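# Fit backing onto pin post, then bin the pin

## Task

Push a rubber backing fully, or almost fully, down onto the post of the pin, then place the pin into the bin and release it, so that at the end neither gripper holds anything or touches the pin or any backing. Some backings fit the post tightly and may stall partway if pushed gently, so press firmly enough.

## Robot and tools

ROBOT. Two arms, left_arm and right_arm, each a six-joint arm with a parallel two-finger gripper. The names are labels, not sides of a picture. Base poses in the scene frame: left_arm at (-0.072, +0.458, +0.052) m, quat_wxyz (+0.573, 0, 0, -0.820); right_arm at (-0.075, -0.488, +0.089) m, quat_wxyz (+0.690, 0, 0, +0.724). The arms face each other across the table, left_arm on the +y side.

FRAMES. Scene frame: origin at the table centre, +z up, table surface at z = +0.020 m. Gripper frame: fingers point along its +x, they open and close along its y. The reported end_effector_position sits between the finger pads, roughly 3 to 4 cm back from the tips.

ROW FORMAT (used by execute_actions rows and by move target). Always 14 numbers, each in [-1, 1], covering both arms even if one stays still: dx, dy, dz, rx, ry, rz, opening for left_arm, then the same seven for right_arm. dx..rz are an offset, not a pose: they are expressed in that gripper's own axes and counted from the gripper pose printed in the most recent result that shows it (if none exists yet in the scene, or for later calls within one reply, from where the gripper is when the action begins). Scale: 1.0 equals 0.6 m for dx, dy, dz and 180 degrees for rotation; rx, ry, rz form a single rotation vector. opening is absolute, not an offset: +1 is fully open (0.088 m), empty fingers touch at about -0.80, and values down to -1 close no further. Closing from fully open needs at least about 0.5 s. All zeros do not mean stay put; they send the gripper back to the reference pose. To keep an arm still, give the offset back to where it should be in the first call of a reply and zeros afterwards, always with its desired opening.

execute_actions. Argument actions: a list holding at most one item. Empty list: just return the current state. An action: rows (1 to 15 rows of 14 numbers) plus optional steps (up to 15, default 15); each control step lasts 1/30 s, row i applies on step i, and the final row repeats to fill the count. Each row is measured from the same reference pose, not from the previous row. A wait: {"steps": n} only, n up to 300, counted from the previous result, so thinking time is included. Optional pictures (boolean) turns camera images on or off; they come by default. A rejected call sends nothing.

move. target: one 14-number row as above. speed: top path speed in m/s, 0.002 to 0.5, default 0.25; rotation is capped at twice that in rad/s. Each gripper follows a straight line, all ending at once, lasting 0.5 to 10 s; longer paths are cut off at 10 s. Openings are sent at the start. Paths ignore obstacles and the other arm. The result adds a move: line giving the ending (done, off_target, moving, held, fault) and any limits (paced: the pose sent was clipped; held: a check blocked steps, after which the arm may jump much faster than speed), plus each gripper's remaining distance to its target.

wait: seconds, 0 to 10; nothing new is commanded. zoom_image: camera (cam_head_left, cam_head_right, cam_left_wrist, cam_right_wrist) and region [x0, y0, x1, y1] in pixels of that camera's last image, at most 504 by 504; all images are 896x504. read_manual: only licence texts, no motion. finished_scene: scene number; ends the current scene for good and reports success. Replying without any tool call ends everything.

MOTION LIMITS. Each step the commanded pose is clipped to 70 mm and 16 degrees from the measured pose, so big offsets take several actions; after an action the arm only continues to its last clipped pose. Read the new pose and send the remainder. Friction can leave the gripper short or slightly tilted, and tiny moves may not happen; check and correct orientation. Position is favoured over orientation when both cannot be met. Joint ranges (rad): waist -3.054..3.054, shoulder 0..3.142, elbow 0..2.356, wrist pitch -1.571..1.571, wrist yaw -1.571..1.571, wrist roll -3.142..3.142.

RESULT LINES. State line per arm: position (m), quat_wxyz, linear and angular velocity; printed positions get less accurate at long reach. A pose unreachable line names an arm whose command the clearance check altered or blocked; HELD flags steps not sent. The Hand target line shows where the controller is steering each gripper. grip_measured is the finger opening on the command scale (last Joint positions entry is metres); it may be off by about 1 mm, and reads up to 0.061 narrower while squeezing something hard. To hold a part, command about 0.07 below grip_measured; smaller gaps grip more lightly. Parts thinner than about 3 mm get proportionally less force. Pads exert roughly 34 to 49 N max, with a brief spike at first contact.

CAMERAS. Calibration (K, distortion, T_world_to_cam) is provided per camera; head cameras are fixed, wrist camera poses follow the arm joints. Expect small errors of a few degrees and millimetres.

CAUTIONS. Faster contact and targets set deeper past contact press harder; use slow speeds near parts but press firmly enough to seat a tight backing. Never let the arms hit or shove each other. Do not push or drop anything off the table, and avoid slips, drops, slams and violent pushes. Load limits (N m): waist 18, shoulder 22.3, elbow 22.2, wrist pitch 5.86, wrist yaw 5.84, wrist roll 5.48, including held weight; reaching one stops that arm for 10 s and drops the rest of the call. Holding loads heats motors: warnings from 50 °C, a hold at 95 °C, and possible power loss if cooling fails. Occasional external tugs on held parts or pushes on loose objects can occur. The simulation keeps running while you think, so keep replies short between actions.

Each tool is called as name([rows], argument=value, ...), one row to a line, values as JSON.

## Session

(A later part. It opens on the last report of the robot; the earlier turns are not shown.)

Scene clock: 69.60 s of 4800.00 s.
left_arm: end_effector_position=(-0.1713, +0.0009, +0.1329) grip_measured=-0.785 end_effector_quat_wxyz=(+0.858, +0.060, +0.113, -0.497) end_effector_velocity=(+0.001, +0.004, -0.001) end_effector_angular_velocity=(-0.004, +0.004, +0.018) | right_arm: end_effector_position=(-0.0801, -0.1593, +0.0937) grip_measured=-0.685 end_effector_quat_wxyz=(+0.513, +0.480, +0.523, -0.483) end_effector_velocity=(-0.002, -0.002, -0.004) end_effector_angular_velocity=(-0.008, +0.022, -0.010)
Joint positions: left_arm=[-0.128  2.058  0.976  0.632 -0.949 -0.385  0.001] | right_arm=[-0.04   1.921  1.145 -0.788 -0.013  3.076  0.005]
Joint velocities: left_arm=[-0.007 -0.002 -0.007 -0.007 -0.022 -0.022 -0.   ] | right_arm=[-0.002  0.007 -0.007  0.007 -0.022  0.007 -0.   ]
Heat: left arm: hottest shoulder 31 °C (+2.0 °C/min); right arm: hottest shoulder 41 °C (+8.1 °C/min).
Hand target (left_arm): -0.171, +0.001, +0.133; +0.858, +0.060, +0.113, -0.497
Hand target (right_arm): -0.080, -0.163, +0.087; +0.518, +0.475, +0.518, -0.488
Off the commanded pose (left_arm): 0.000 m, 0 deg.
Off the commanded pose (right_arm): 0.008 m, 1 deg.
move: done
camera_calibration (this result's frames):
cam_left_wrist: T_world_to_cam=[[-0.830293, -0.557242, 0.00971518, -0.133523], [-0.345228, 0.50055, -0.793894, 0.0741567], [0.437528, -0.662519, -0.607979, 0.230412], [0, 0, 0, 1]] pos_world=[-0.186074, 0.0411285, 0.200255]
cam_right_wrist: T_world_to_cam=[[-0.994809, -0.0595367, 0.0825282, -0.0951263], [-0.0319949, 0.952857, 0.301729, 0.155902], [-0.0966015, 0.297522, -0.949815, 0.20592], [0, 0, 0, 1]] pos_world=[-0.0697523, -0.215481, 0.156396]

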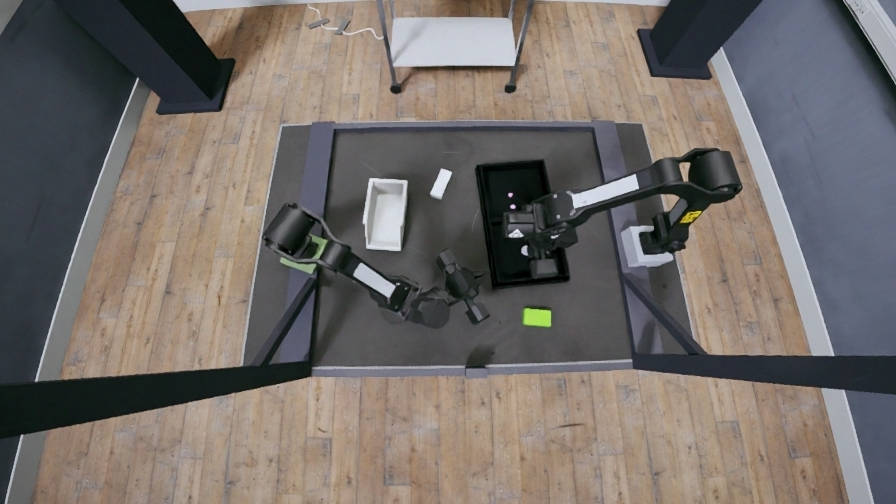

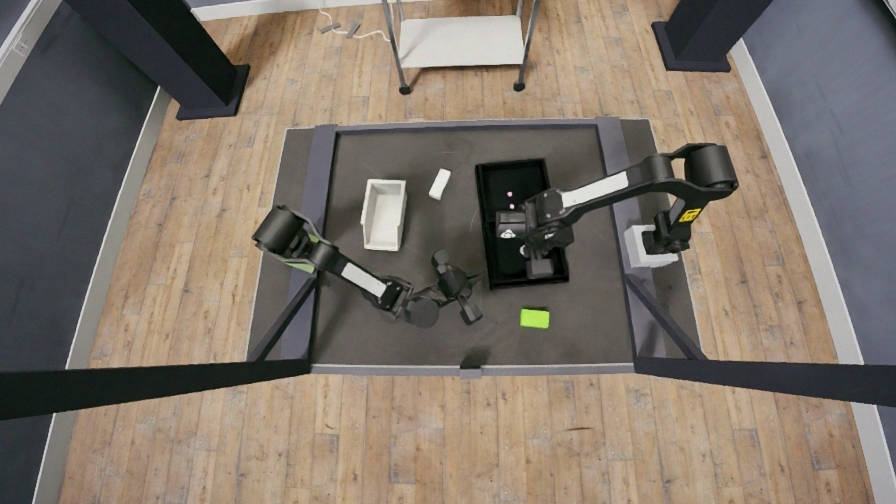

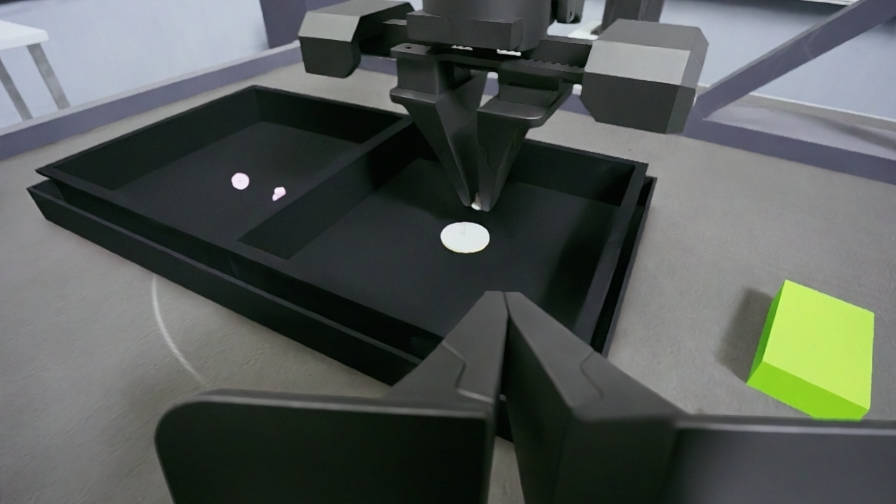

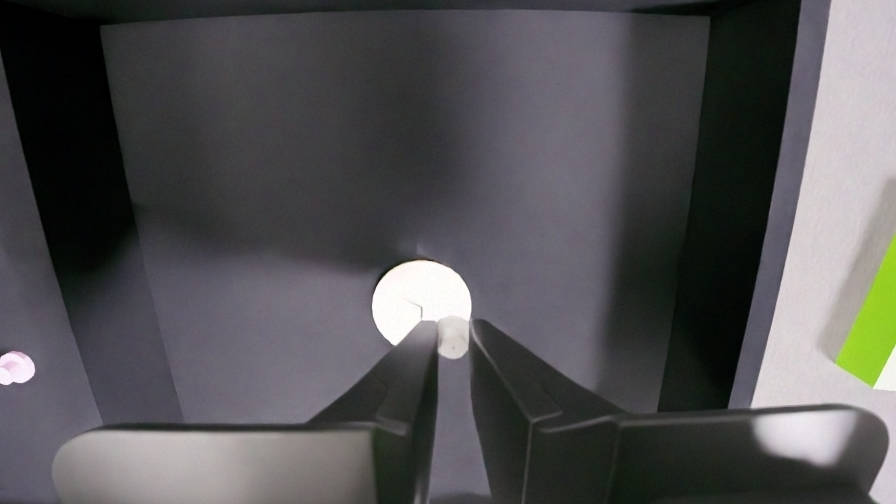

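move(target=[0,0,0,0,0,0,-0.8,0,0.015,0,0,0,0,-0.77], speed=0.03)

zoom_image(camera="cam_left_wrist", region=[425,180,505,260])

zoom_image(camera="cam_right_wrist", region=[390,250,510,370])

Scene clock: 74.50 s of 4800.00 s.
left_arm: end_effector_position=(-0.1713, +0.0009, +0.1329) grip_measured=-0.785 end_effector_quat_wxyz=(+0.858, +0.060, +0.113, -0.497) end_effector_velocity=(+0.000, +0.002, +0.002) end_effector_angular_velocity=(-0.019, +0.019, +0.010) | right_arm: end_effector_position=(-0.0721, -0.1593, +0.0931) grip_measured=-0.685 end_effector_quat_wxyz=(+0.513, +0.480, +0.523, -0.483) end_effector_velocity=(+0.003, -0.009, +0.000) end_effector_angular_velocity=(-0.036, -0.007, +0.015)
Joint positions: left_arm=[-0.128  2.058  0.976  0.632 -0.949 -0.385  0.001] | right_arm=[-0.065  1.922  1.144 -0.786 -0.013  3.052  0.005]
Joint velocities: left_arm=[-0.002 -0.007 -0.007  0.007 -0.007 -0.022  0.   ] | right_arm=[-0.007 -0.002 -0.002 -0.037  0.007 -0.022 -0.   ]
Heat: left arm: hottest shoulder 31 °C (+1.0 °C/min); right arm: hottest shoulder 41 °C (+8.1 °C/min).
Hand target (left_arm): -0.171, +0.001, +0.133; +0.858, +0.060, +0.113, -0.497
Hand target (right_arm): -0.071, -0.159, +0.093; +0.513, +0.480, +0.523, -0.483
Off the commanded pose (left_arm): 0.000 m, 0 deg.
Off the commanded pose (right_arm): 0.001 m, 0 deg.
After step 90, 1.17 s passed at rest.
move: done
camera_calibration (this result's frames):
cam_left_wrist: T_world_to_cam=[[-0.830293, -0.557242, 0.00971518, -0.133523], [-0.345228, 0.50055, -0.793894, 0.0741567], [0.437528, -0.662519, -0.607979, 0.230412], [0, 0, 0, 1]] pos_world=[-0.186074, 0.0411285, 0.200255]
cam_right_wrist: T_world_to_cam=[[-0.994845, -0.0591494, 0.0823716, -0.0870222], [-0.0316775, 0.952888, 0.301664, 0.156375], [-0.0963341, 0.2975, -0.949849, 0.206231], [0, 0, 0, 1]] pos_world=[-0.061753, -0.215509, 0.155884]

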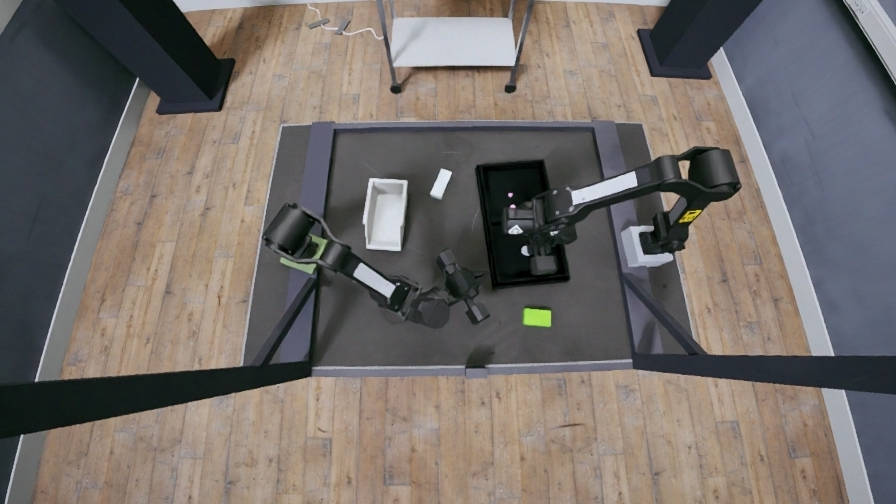

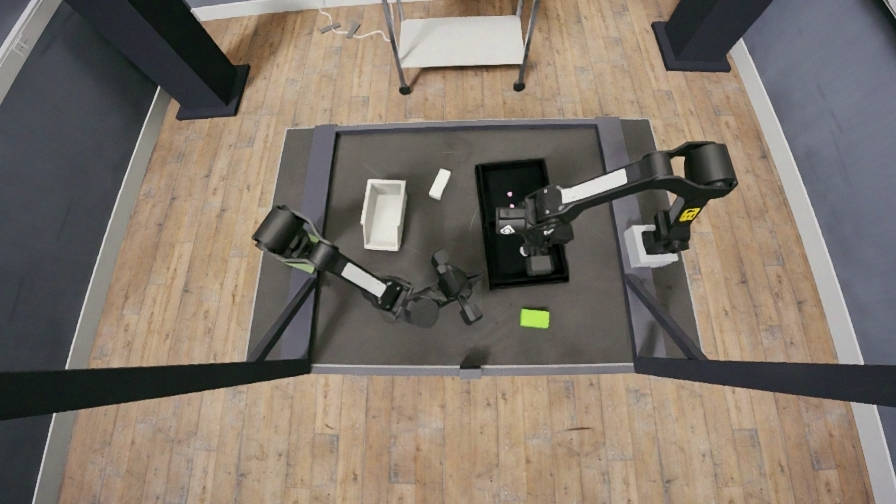

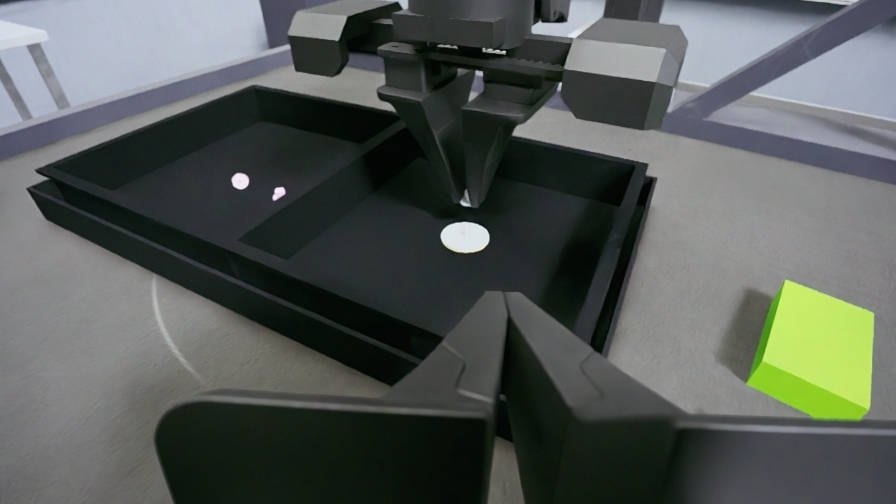

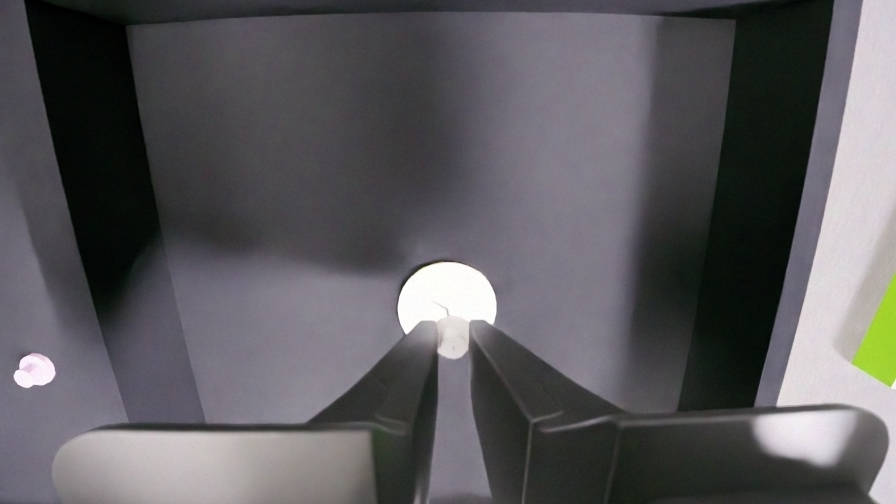

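Region (425, 180, 505, 260) of cam_left_wrist's 896x504 image, scaled by 6.300, with more detail than that image has.

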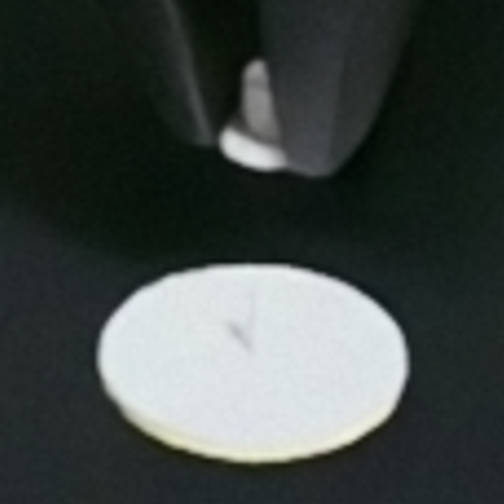

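Region (390, 250, 510, 370) of cam_right_wrist's 896x504 image, scaled by 4.200, with more detail than that image has.

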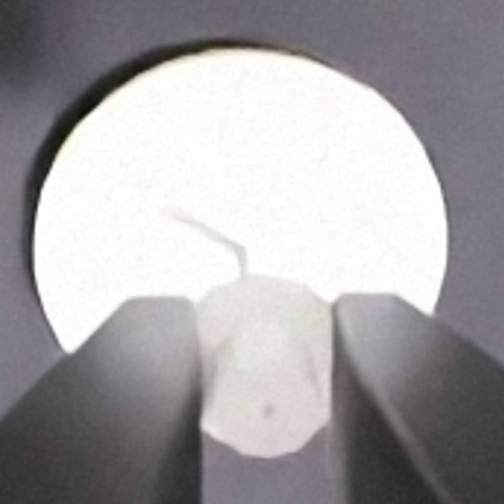

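move(target=[0,0,0,0,0,0,-0.8,0.022,0,-0.002,0,0,0,-0.77], speed=0.02)

zoom_image(camera="cam_left_wrist", region=[425,180,505,260])

zoom_image(camera="cam_right_wrist", region=[390,250,510,370])

Scene clock: 80.93 s of 4800.00 s.
left_arm: end_effector_position=(-0.1713, +0.0009, +0.1329) grip_measured=-0.785 end_effector_quat_wxyz=(+0.858, +0.060, +0.113, -0.497) end_effector_velocity=(+0.000, +0.001, -0.001) end_effector_angular_velocity=(+0.003, +0.008, +0.010) | right_arm: end_effector_position=(-0.0720, -0.1539, +0.0866) grip_measured=-0.685 end_effector_quat_wxyz=(+0.508, +0.485, +0.528, -0.477) end_effector_velocity=(+0.004, +0.000, -0.001) end_effector_angular_velocity=(+0.002, -0.007, -0.015)
Joint positions: left_arm=[-0.128  2.058  0.976  0.632 -0.949 -0.385  0.001] | right_arm=[-0.065  1.939  1.137 -0.742 -0.013  3.052  0.005]
Joint velocities: left_arm=[-0.002 -0.002  0.002 -0.022 -0.007 -0.022 -0.   ] | right_arm=[-0.007  0.002 -0.002  0.007  0.007  0.007 -0.   ]
Heat: left arm: hottest shoulder 32 °C (+2.0 °C/min); right arm: hottest shoulder 41 °C (+7.1 °C/min).
Hand target (left_arm): -0.171, +0.001, +0.133; +0.858, +0.060, +0.113, -0.497
Hand target (right_arm): -0.072, -0.158, +0.080; +0.513, +0.480, +0.523, -0.483
Off the commanded pose (left_arm): 0.000 m, 0 deg.
Off the commanded pose (right_arm): 0.008 m, 1 deg.
After step 90, 2.50 s passed at rest.
move: done
camera_calibration (this result's frames):
cam_left_wrist: T_world_to_cam=[[-0.830293, -0.557242, 0.00971518, -0.133523], [-0.345228, 0.50055, -0.793894, 0.0741567], [0.437528, -0.662519, -0.607979, 0.230412], [0, 0, 0, 1]] pos_world=[-0.186074, 0.0411285, 0.200255]
cam_right_wrist: T_world_to_cam=[[-0.994826, -0.0615586, 0.080815, -0.0863067], [-0.032507, 0.946568, 0.320863, 0.150484], [-0.0962487, 0.316575, -0.943672, 0.200783], [0, 0, 0, 1]] pos_world=[-0.0616432, -0.211319, 0.148164]

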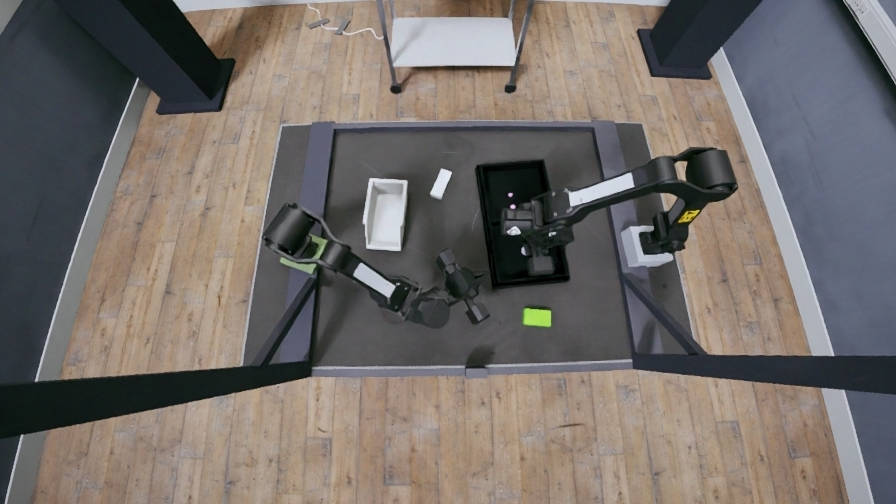

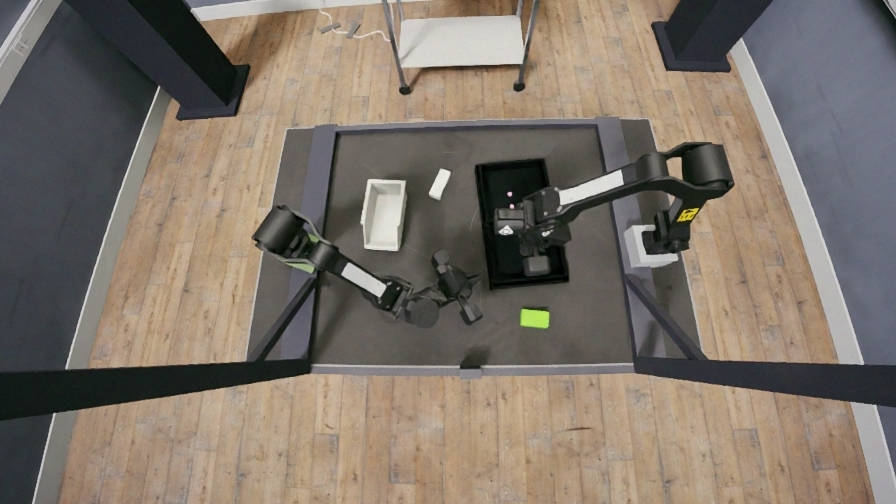

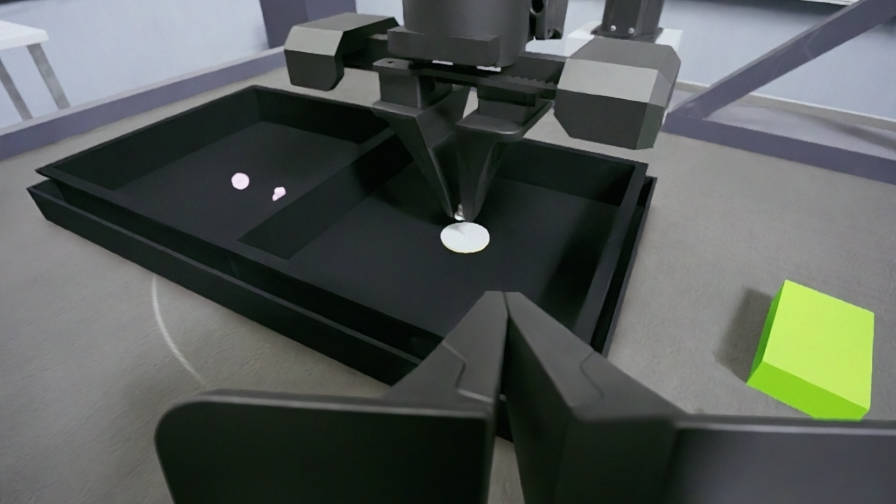

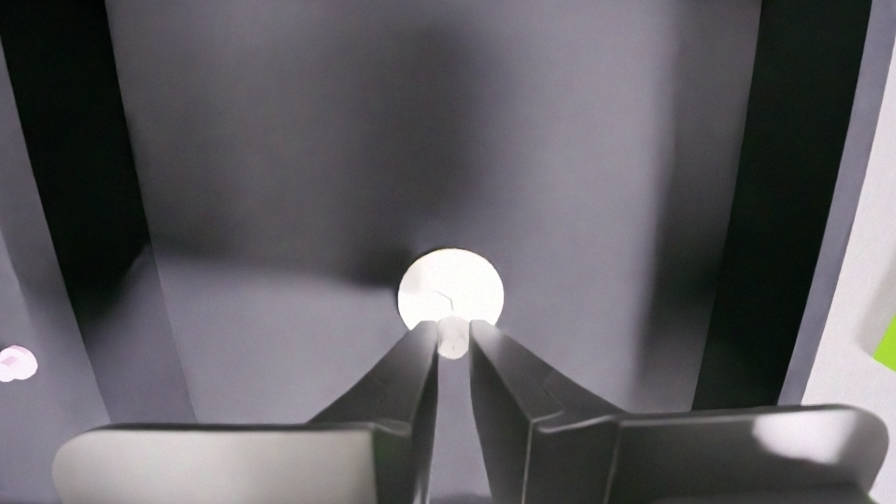

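Region (425, 180, 505, 260) of cam_left_wrist's 896x504 image, scaled by 6.300, with more detail than that image has.

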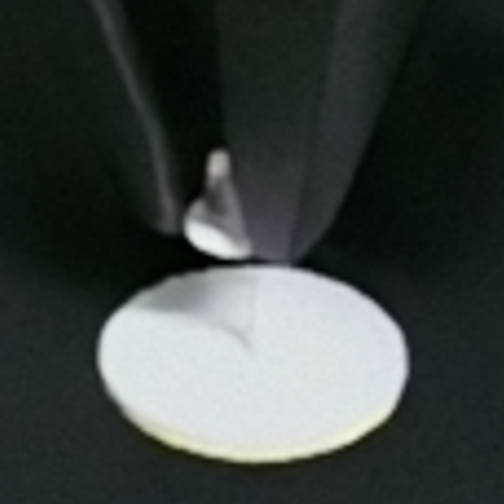

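Region (390, 250, 510, 370) of cam_right_wrist's 896x504 image, scaled by 4.200, with more detail than that image has.

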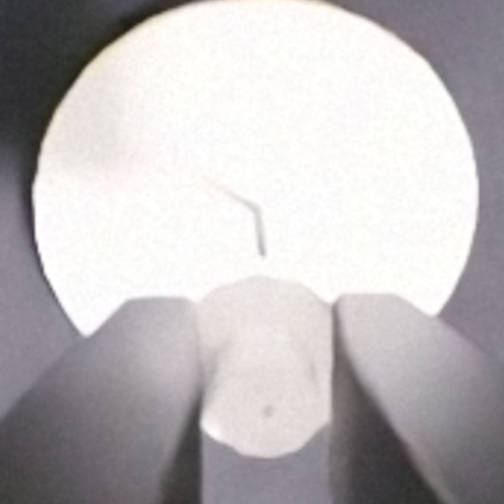

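move(target=[0,0,0,0,0,0,-0.8,0,-0.002,0.004,0,-0.004,0,-0.77], speed=0.02)

move(target=[0,0,0,0,0,0,-0.8,0.02,0,0.002,0,-0.007,0,-0.77], speed=0.015)

zoom_image(camera="cam_left_wrist", region=[425,180,505,260])

zoom_image(camera="cam_right_wrist", region=[390,250,510,370])

Scene clock: 91.57 s of 4800.00 s.
left_arm: end_effector_position=(-0.1713, +0.0009, +0.1329) grip_measured=-0.785 end_effector_quat_wxyz=(+0.858, +0.060, +0.113, -0.497) end_effector_velocity=(+0.003, +0.001, -0.000) end_effector_angular_velocity=(+0.002, -0.000, +0.011) | right_arm: end_effector_position=(-0.0722, -0.1560, +0.0864) grip_measured=-0.685 end_effector_quat_wxyz=(+0.511, +0.482, +0.526, -0.480) end_effector_velocity=(-0.000, -0.002, +0.000) end_effector_angular_velocity=(-0.007, +0.007, +0.005)
Joint positions: left_arm=[-0.128  2.058  0.976  0.632 -0.949 -0.385  0.001] | right_arm=[-0.064  1.94   1.137 -0.752 -0.013  3.052  0.005]
Joint velocities: left_arm=[ 0.002 -0.002 -0.002 -0.007 -0.007 -0.007 -0.   ] | right_arm=[-0.002 -0.002 -0.002 -0.007 -0.007 -0.007 -0.   ]
Heat: left arm: hottest shoulder 33 °C (+3.0 °C/min); right arm: hottest shoulder 39 °C (+4.0 °C/min).
Hand target (left_arm): -0.171, +0.001, +0.133; +0.858, +0.060, +0.113, -0.497
Hand target (right_arm): -0.073, -0.156, +0.087; +0.511, +0.482, +0.525, -0.480
Off the commanded pose (left_arm): 0.000 m, 0 deg.
Off the commanded pose (right_arm): 0.001 m, 0 deg.
After step 90, 6.93 s passed at rest.
move: done
camera_calibration (this result's frames):
cam_left_wrist: T_world_to_cam=[[-0.830293, -0.557242, 0.00971518, -0.133523], [-0.345228, 0.50055, -0.793894, 0.0741567], [0.437528, -0.662519, -0.607979, 0.230412], [0, 0, 0, 1]] pos_world=[-0.186074, 0.0411285, 0.200255]
cam_right_wrist: T_world_to_cam=[[-0.994835, -0.0603732, 0.0815935, -0.0864668], [-0.0320905, 0.949719, 0.311456, 0.153872], [-0.0962945, 0.307229, -0.946751, 0.200088], [0, 0, 0, 1]] pos_world=[-0.0618151, -0.212828, 0.148565]

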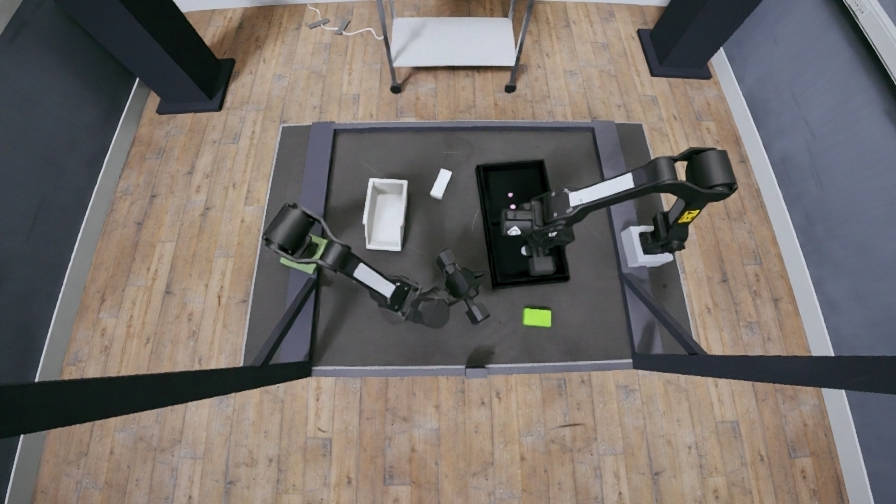

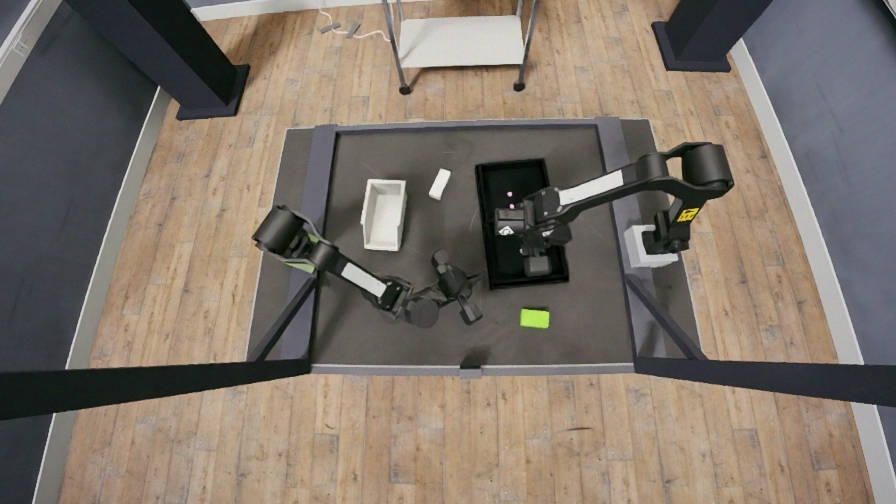

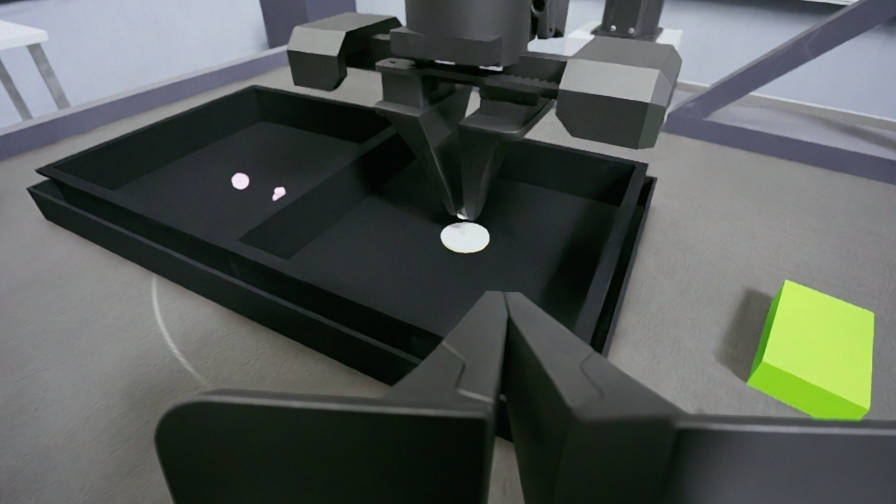

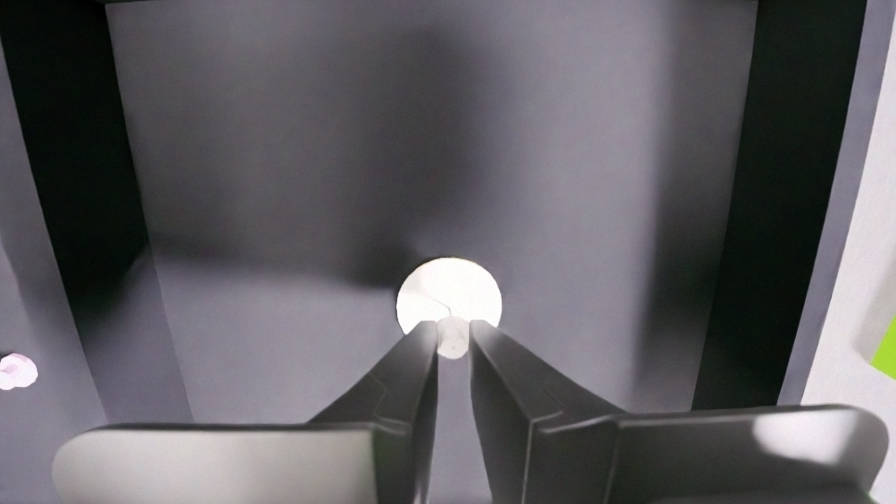

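Scene clock: 92.60 s of 4800.00 s.
left_arm: end_effector_position=(-0.1713, +0.0009, +0.1329) grip_measured=-0.785 end_effector_quat_wxyz=(+0.858, +0.060, +0.113, -0.497) end_effector_velocity=(-0.001, +0.002, -0.001) end_effector_angular_velocity=(-0.003, +0.018, -0.003) | right_arm: end_effector_position=(-0.0722, -0.1554, +0.0793) grip_measured=-0.685 end_effector_quat_wxyz=(+0.513, +0.480, +0.523, -0.482) end_effector_velocity=(-0.003, -0.003, -0.003) end_effector_angular_velocity=(-0.017, +0.022, +0.005)
Joint positions: left_arm=[-0.128  2.058  0.976  0.632 -0.949 -0.385  0.001] | right_arm=[-0.064  1.962  1.137 -0.738 -0.013  3.052  0.005]
Joint velocities: left_arm=[-0.002 -0.007 -0.007 -0.007  0.007 -0.022 -0.   ] | right_arm=[-0.002  0.007 -0.002 -0.007 -0.022 -0.007 -0.   ]
Heat: left arm: hottest shoulder 33 °C (+3.0 °C/min); right arm: hottest shoulder 39 °C (+4.0 °C/min).
Hand target (left_arm): -0.171, +0.001, +0.133; +0.858, +0.060, +0.113, -0.497
Hand target (right_arm): -0.072, -0.157, +0.074; +0.516, +0.477, +0.520, -0.485
Off the commanded pose (left_arm): 0.000 m, 0 deg.
Off the commanded pose (right_arm): 0.005 m, 1 deg.
move: done
camera_calibration (this result's frames):
cam_left_wrist: T_world_to_cam=[[-0.830293, -0.557242, 0.00971518, -0.133523], [-0.345228, 0.50055, -0.793894, 0.0741567], [0.437528, -0.662519, -0.607979, 0.230412], [0, 0, 0, 1]] pos_world=[-0.186074, 0.0411285, 0.200255]
cam_right_wrist: T_world_to_cam=[[-0.994824, -0.0596545, 0.0822569, -0.0857835], [-0.0320482, 0.952414, 0.303117, 0.156635], [-0.0964249, 0.298912, -0.949397, 0.192087], [0, 0, 0, 1]] pos_world=[-0.0617976, -0.211716, 0.141944]

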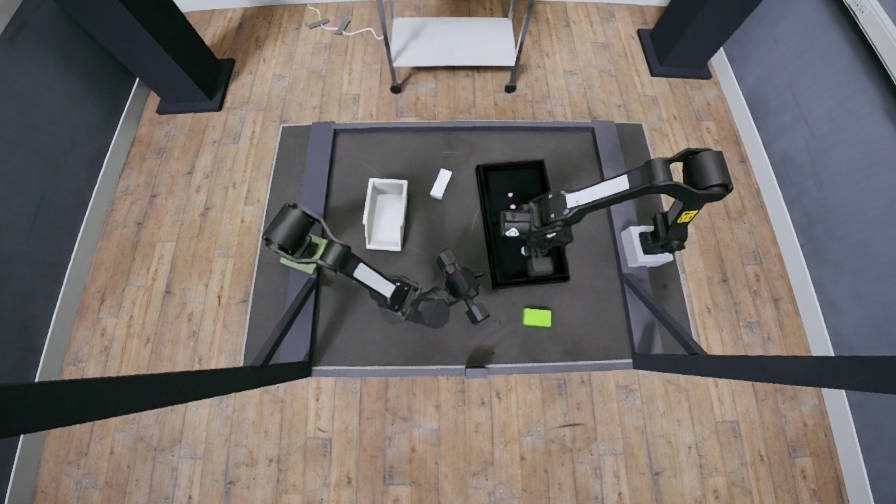

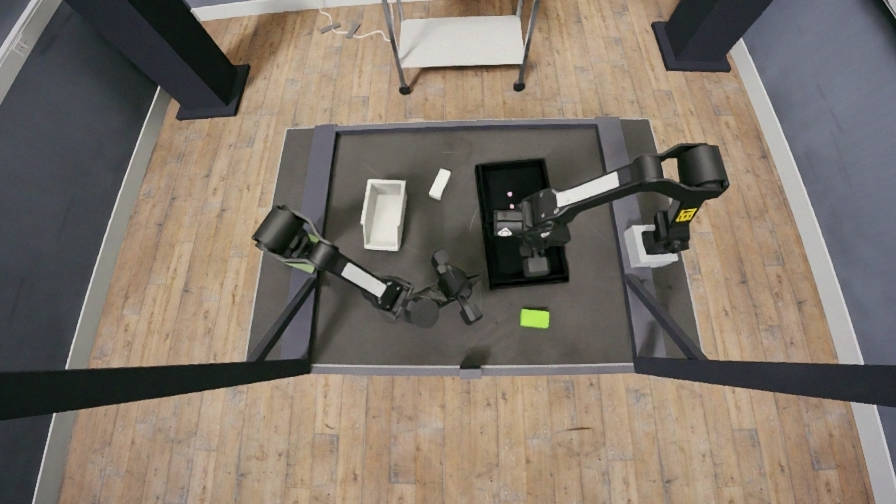

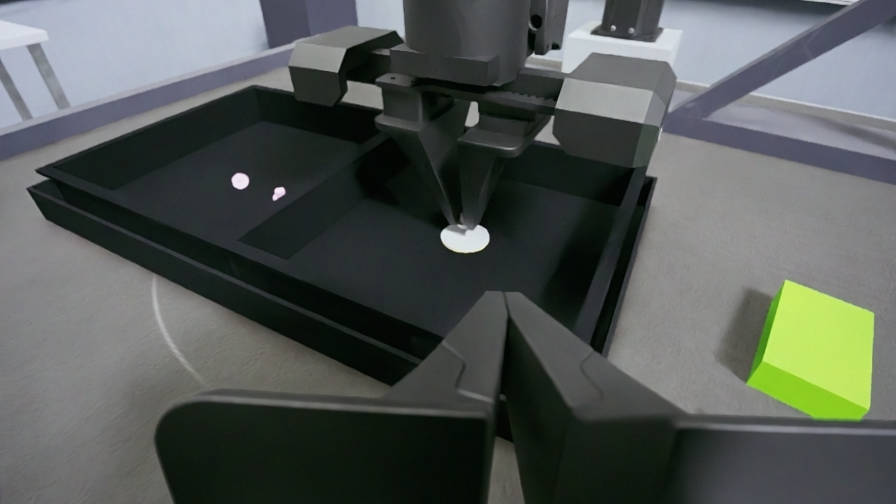

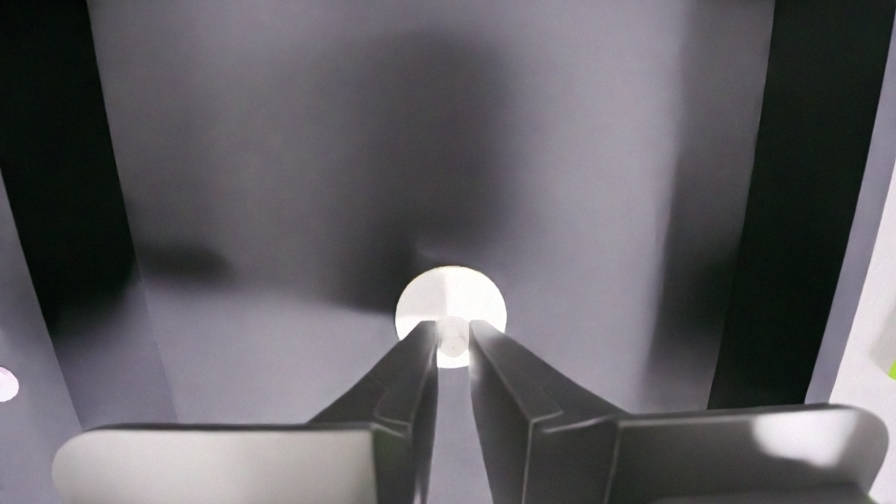

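Region (425, 180, 505, 260) of cam_left_wrist's 896x504 image, scaled by 6.300, with more detail than that image has.

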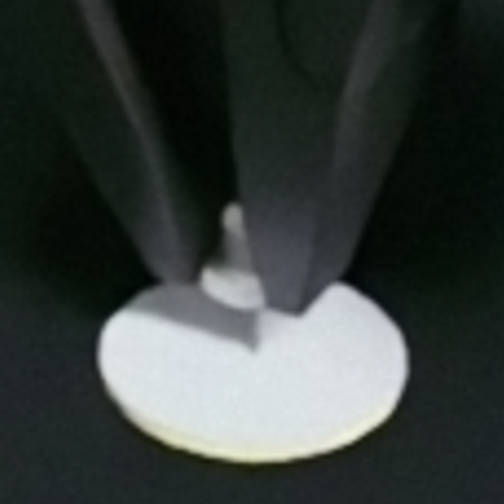

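Region (390, 250, 510, 370) of cam_right_wrist's 896x504 image, scaled by 4.200, with more detail than that image has.

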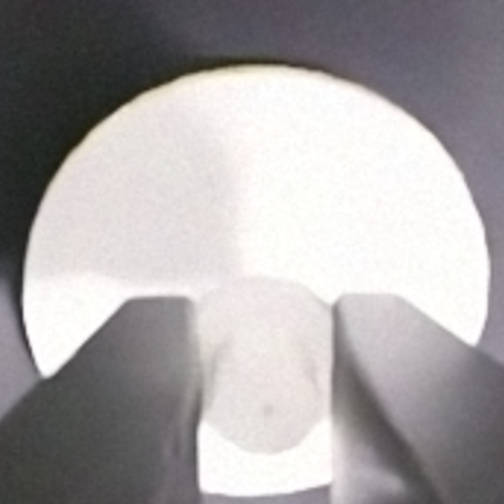

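move(target=[0,0,0,0,0,0,-0.8,0.024,0,0.002,0,-0.007,0,-0.78], speed=0.012)

zoom_image(camera="cam_left_wrist", region=[425,180,505,260])

zoom_image(camera="cam_right_wrist", region=[390,250,510,370])

Scene clock: 98.43 s of 4800.00 s.
left_arm: end_effector_position=(-0.1713, +0.0009, +0.1329) grip_measured=-0.785 end_effector_quat_wxyz=(+0.858, +0.060, +0.113, -0.497) end_effector_velocity=(-0.002, +0.002, -0.000) end_effector_angular_velocity=(+0.002, -0.000, +0.001) | right_arm: end_effector_position=(-0.0721, -0.1538, +0.0749) grip_measured=-0.685 end_effector_quat_wxyz=(+0.513, +0.480, +0.524, -0.482) end_effector_velocity=(-0.000, -0.005, +0.000) end_effector_angular_velocity=(-0.022, +0.008, +0.005)
Joint positions: left_arm=[-0.128  2.058  0.976  0.632 -0.949 -0.385  0.001] | right_arm=[-0.064  1.977  1.137 -0.723 -0.013  3.052  0.005]
Joint velocities: left_arm=[-0.007 -0.002 -0.002 -0.007 -0.007 -0.007 -0.   ] | right_arm=[-0.002 -0.002 -0.002 -0.022 -0.007 -0.007 -0.   ]
Heat: left arm: hottest shoulder 34 °C (+4.0 °C/min); right arm: hottest shoulder 39 °C (+3.0 °C/min).
Hand target (left_arm): -0.171, +0.001, +0.133; +0.858, +0.060, +0.113, -0.497
Hand target (right_arm): -0.072, -0.157, +0.065; +0.518, +0.475, +0.518, -0.488
Off the commanded pose (left_arm): 0.000 m, 0 deg.
Off the commanded pose (right_arm): 0.010 m, 1 deg.
After step 90, 1.43 s passed at rest.
move: off_target (right_arm)
camera_calibration (this result's frames):
cam_left_wrist: T_world_to_cam=[[-0.830293, -0.557242, 0.00971518, -0.133523], [-0.345228, 0.50055, -0.793894, 0.0741567], [0.437528, -0.662519, -0.607979, 0.230412], [0, 0, 0, 1]] pos_world=[-0.186074, 0.0411285, 0.200255]
cam_right_wrist: T_world_to_cam=[[-0.994857, -0.0597134, 0.0818204, -0.0852218], [-0.0321645, 0.952185, 0.303825, 0.156339], [-0.0960505, 0.29963, -0.949208, 0.187559], [0, 0, 0, 1]] pos_world=[-0.0617398, -0.210151, 0.137505]

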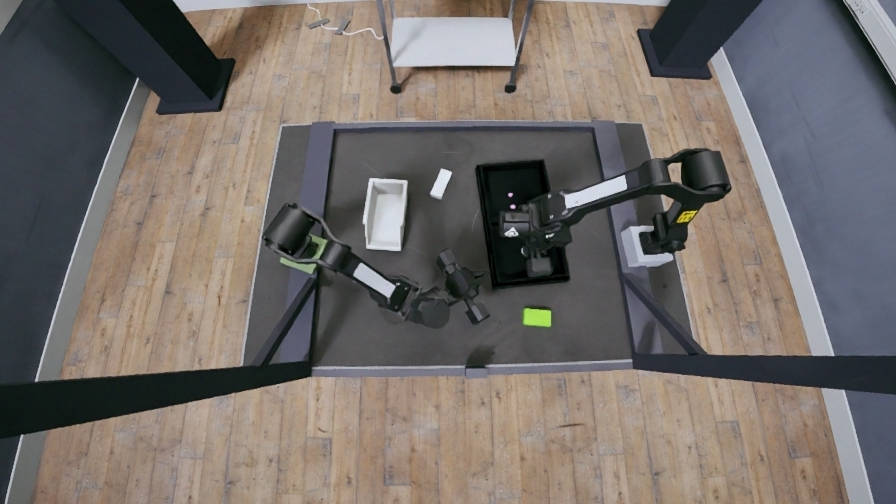

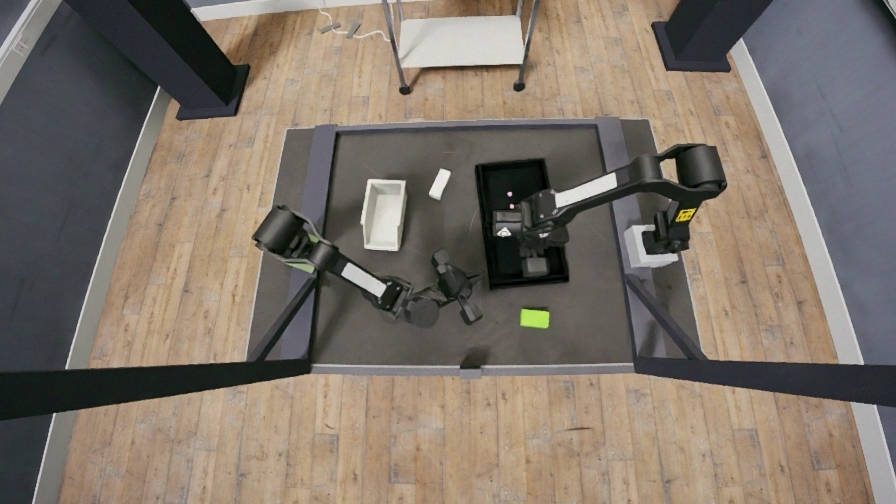

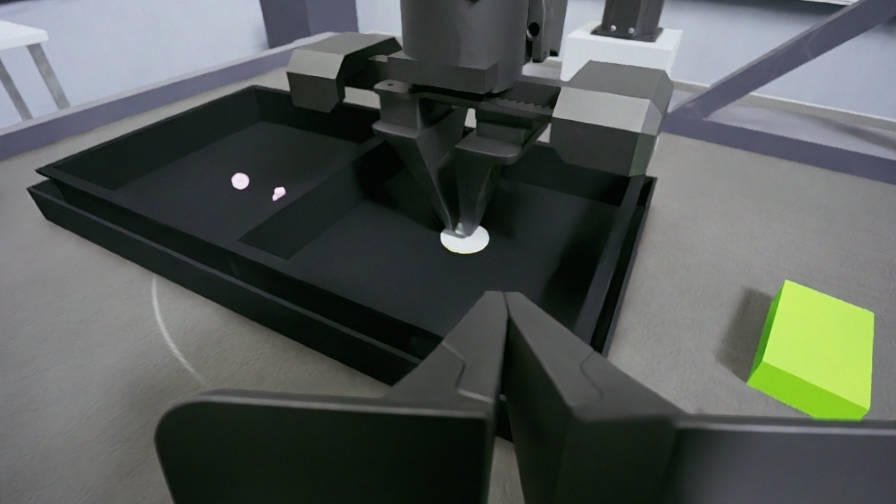

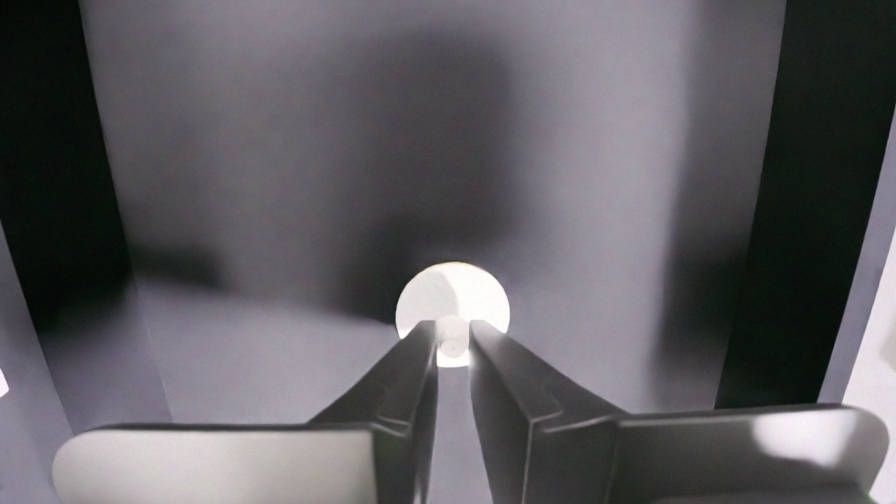

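Region (425, 180, 505, 260) of cam_left_wrist's 896x504 image, scaled by 6.300, with more detail than that image has.

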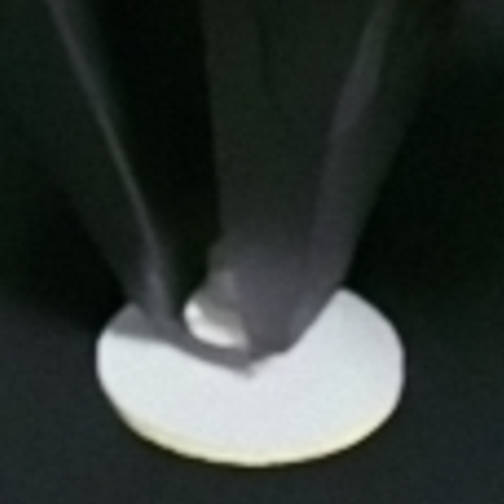

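Region (390, 250, 510, 370) of cam_right_wrist's 896x504 image, scaled by 4.200, with more detail than that image has.

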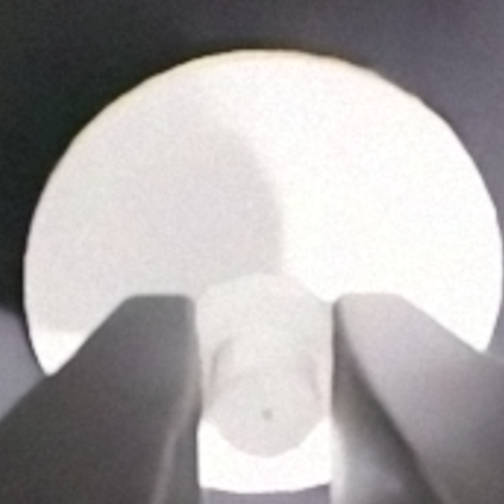

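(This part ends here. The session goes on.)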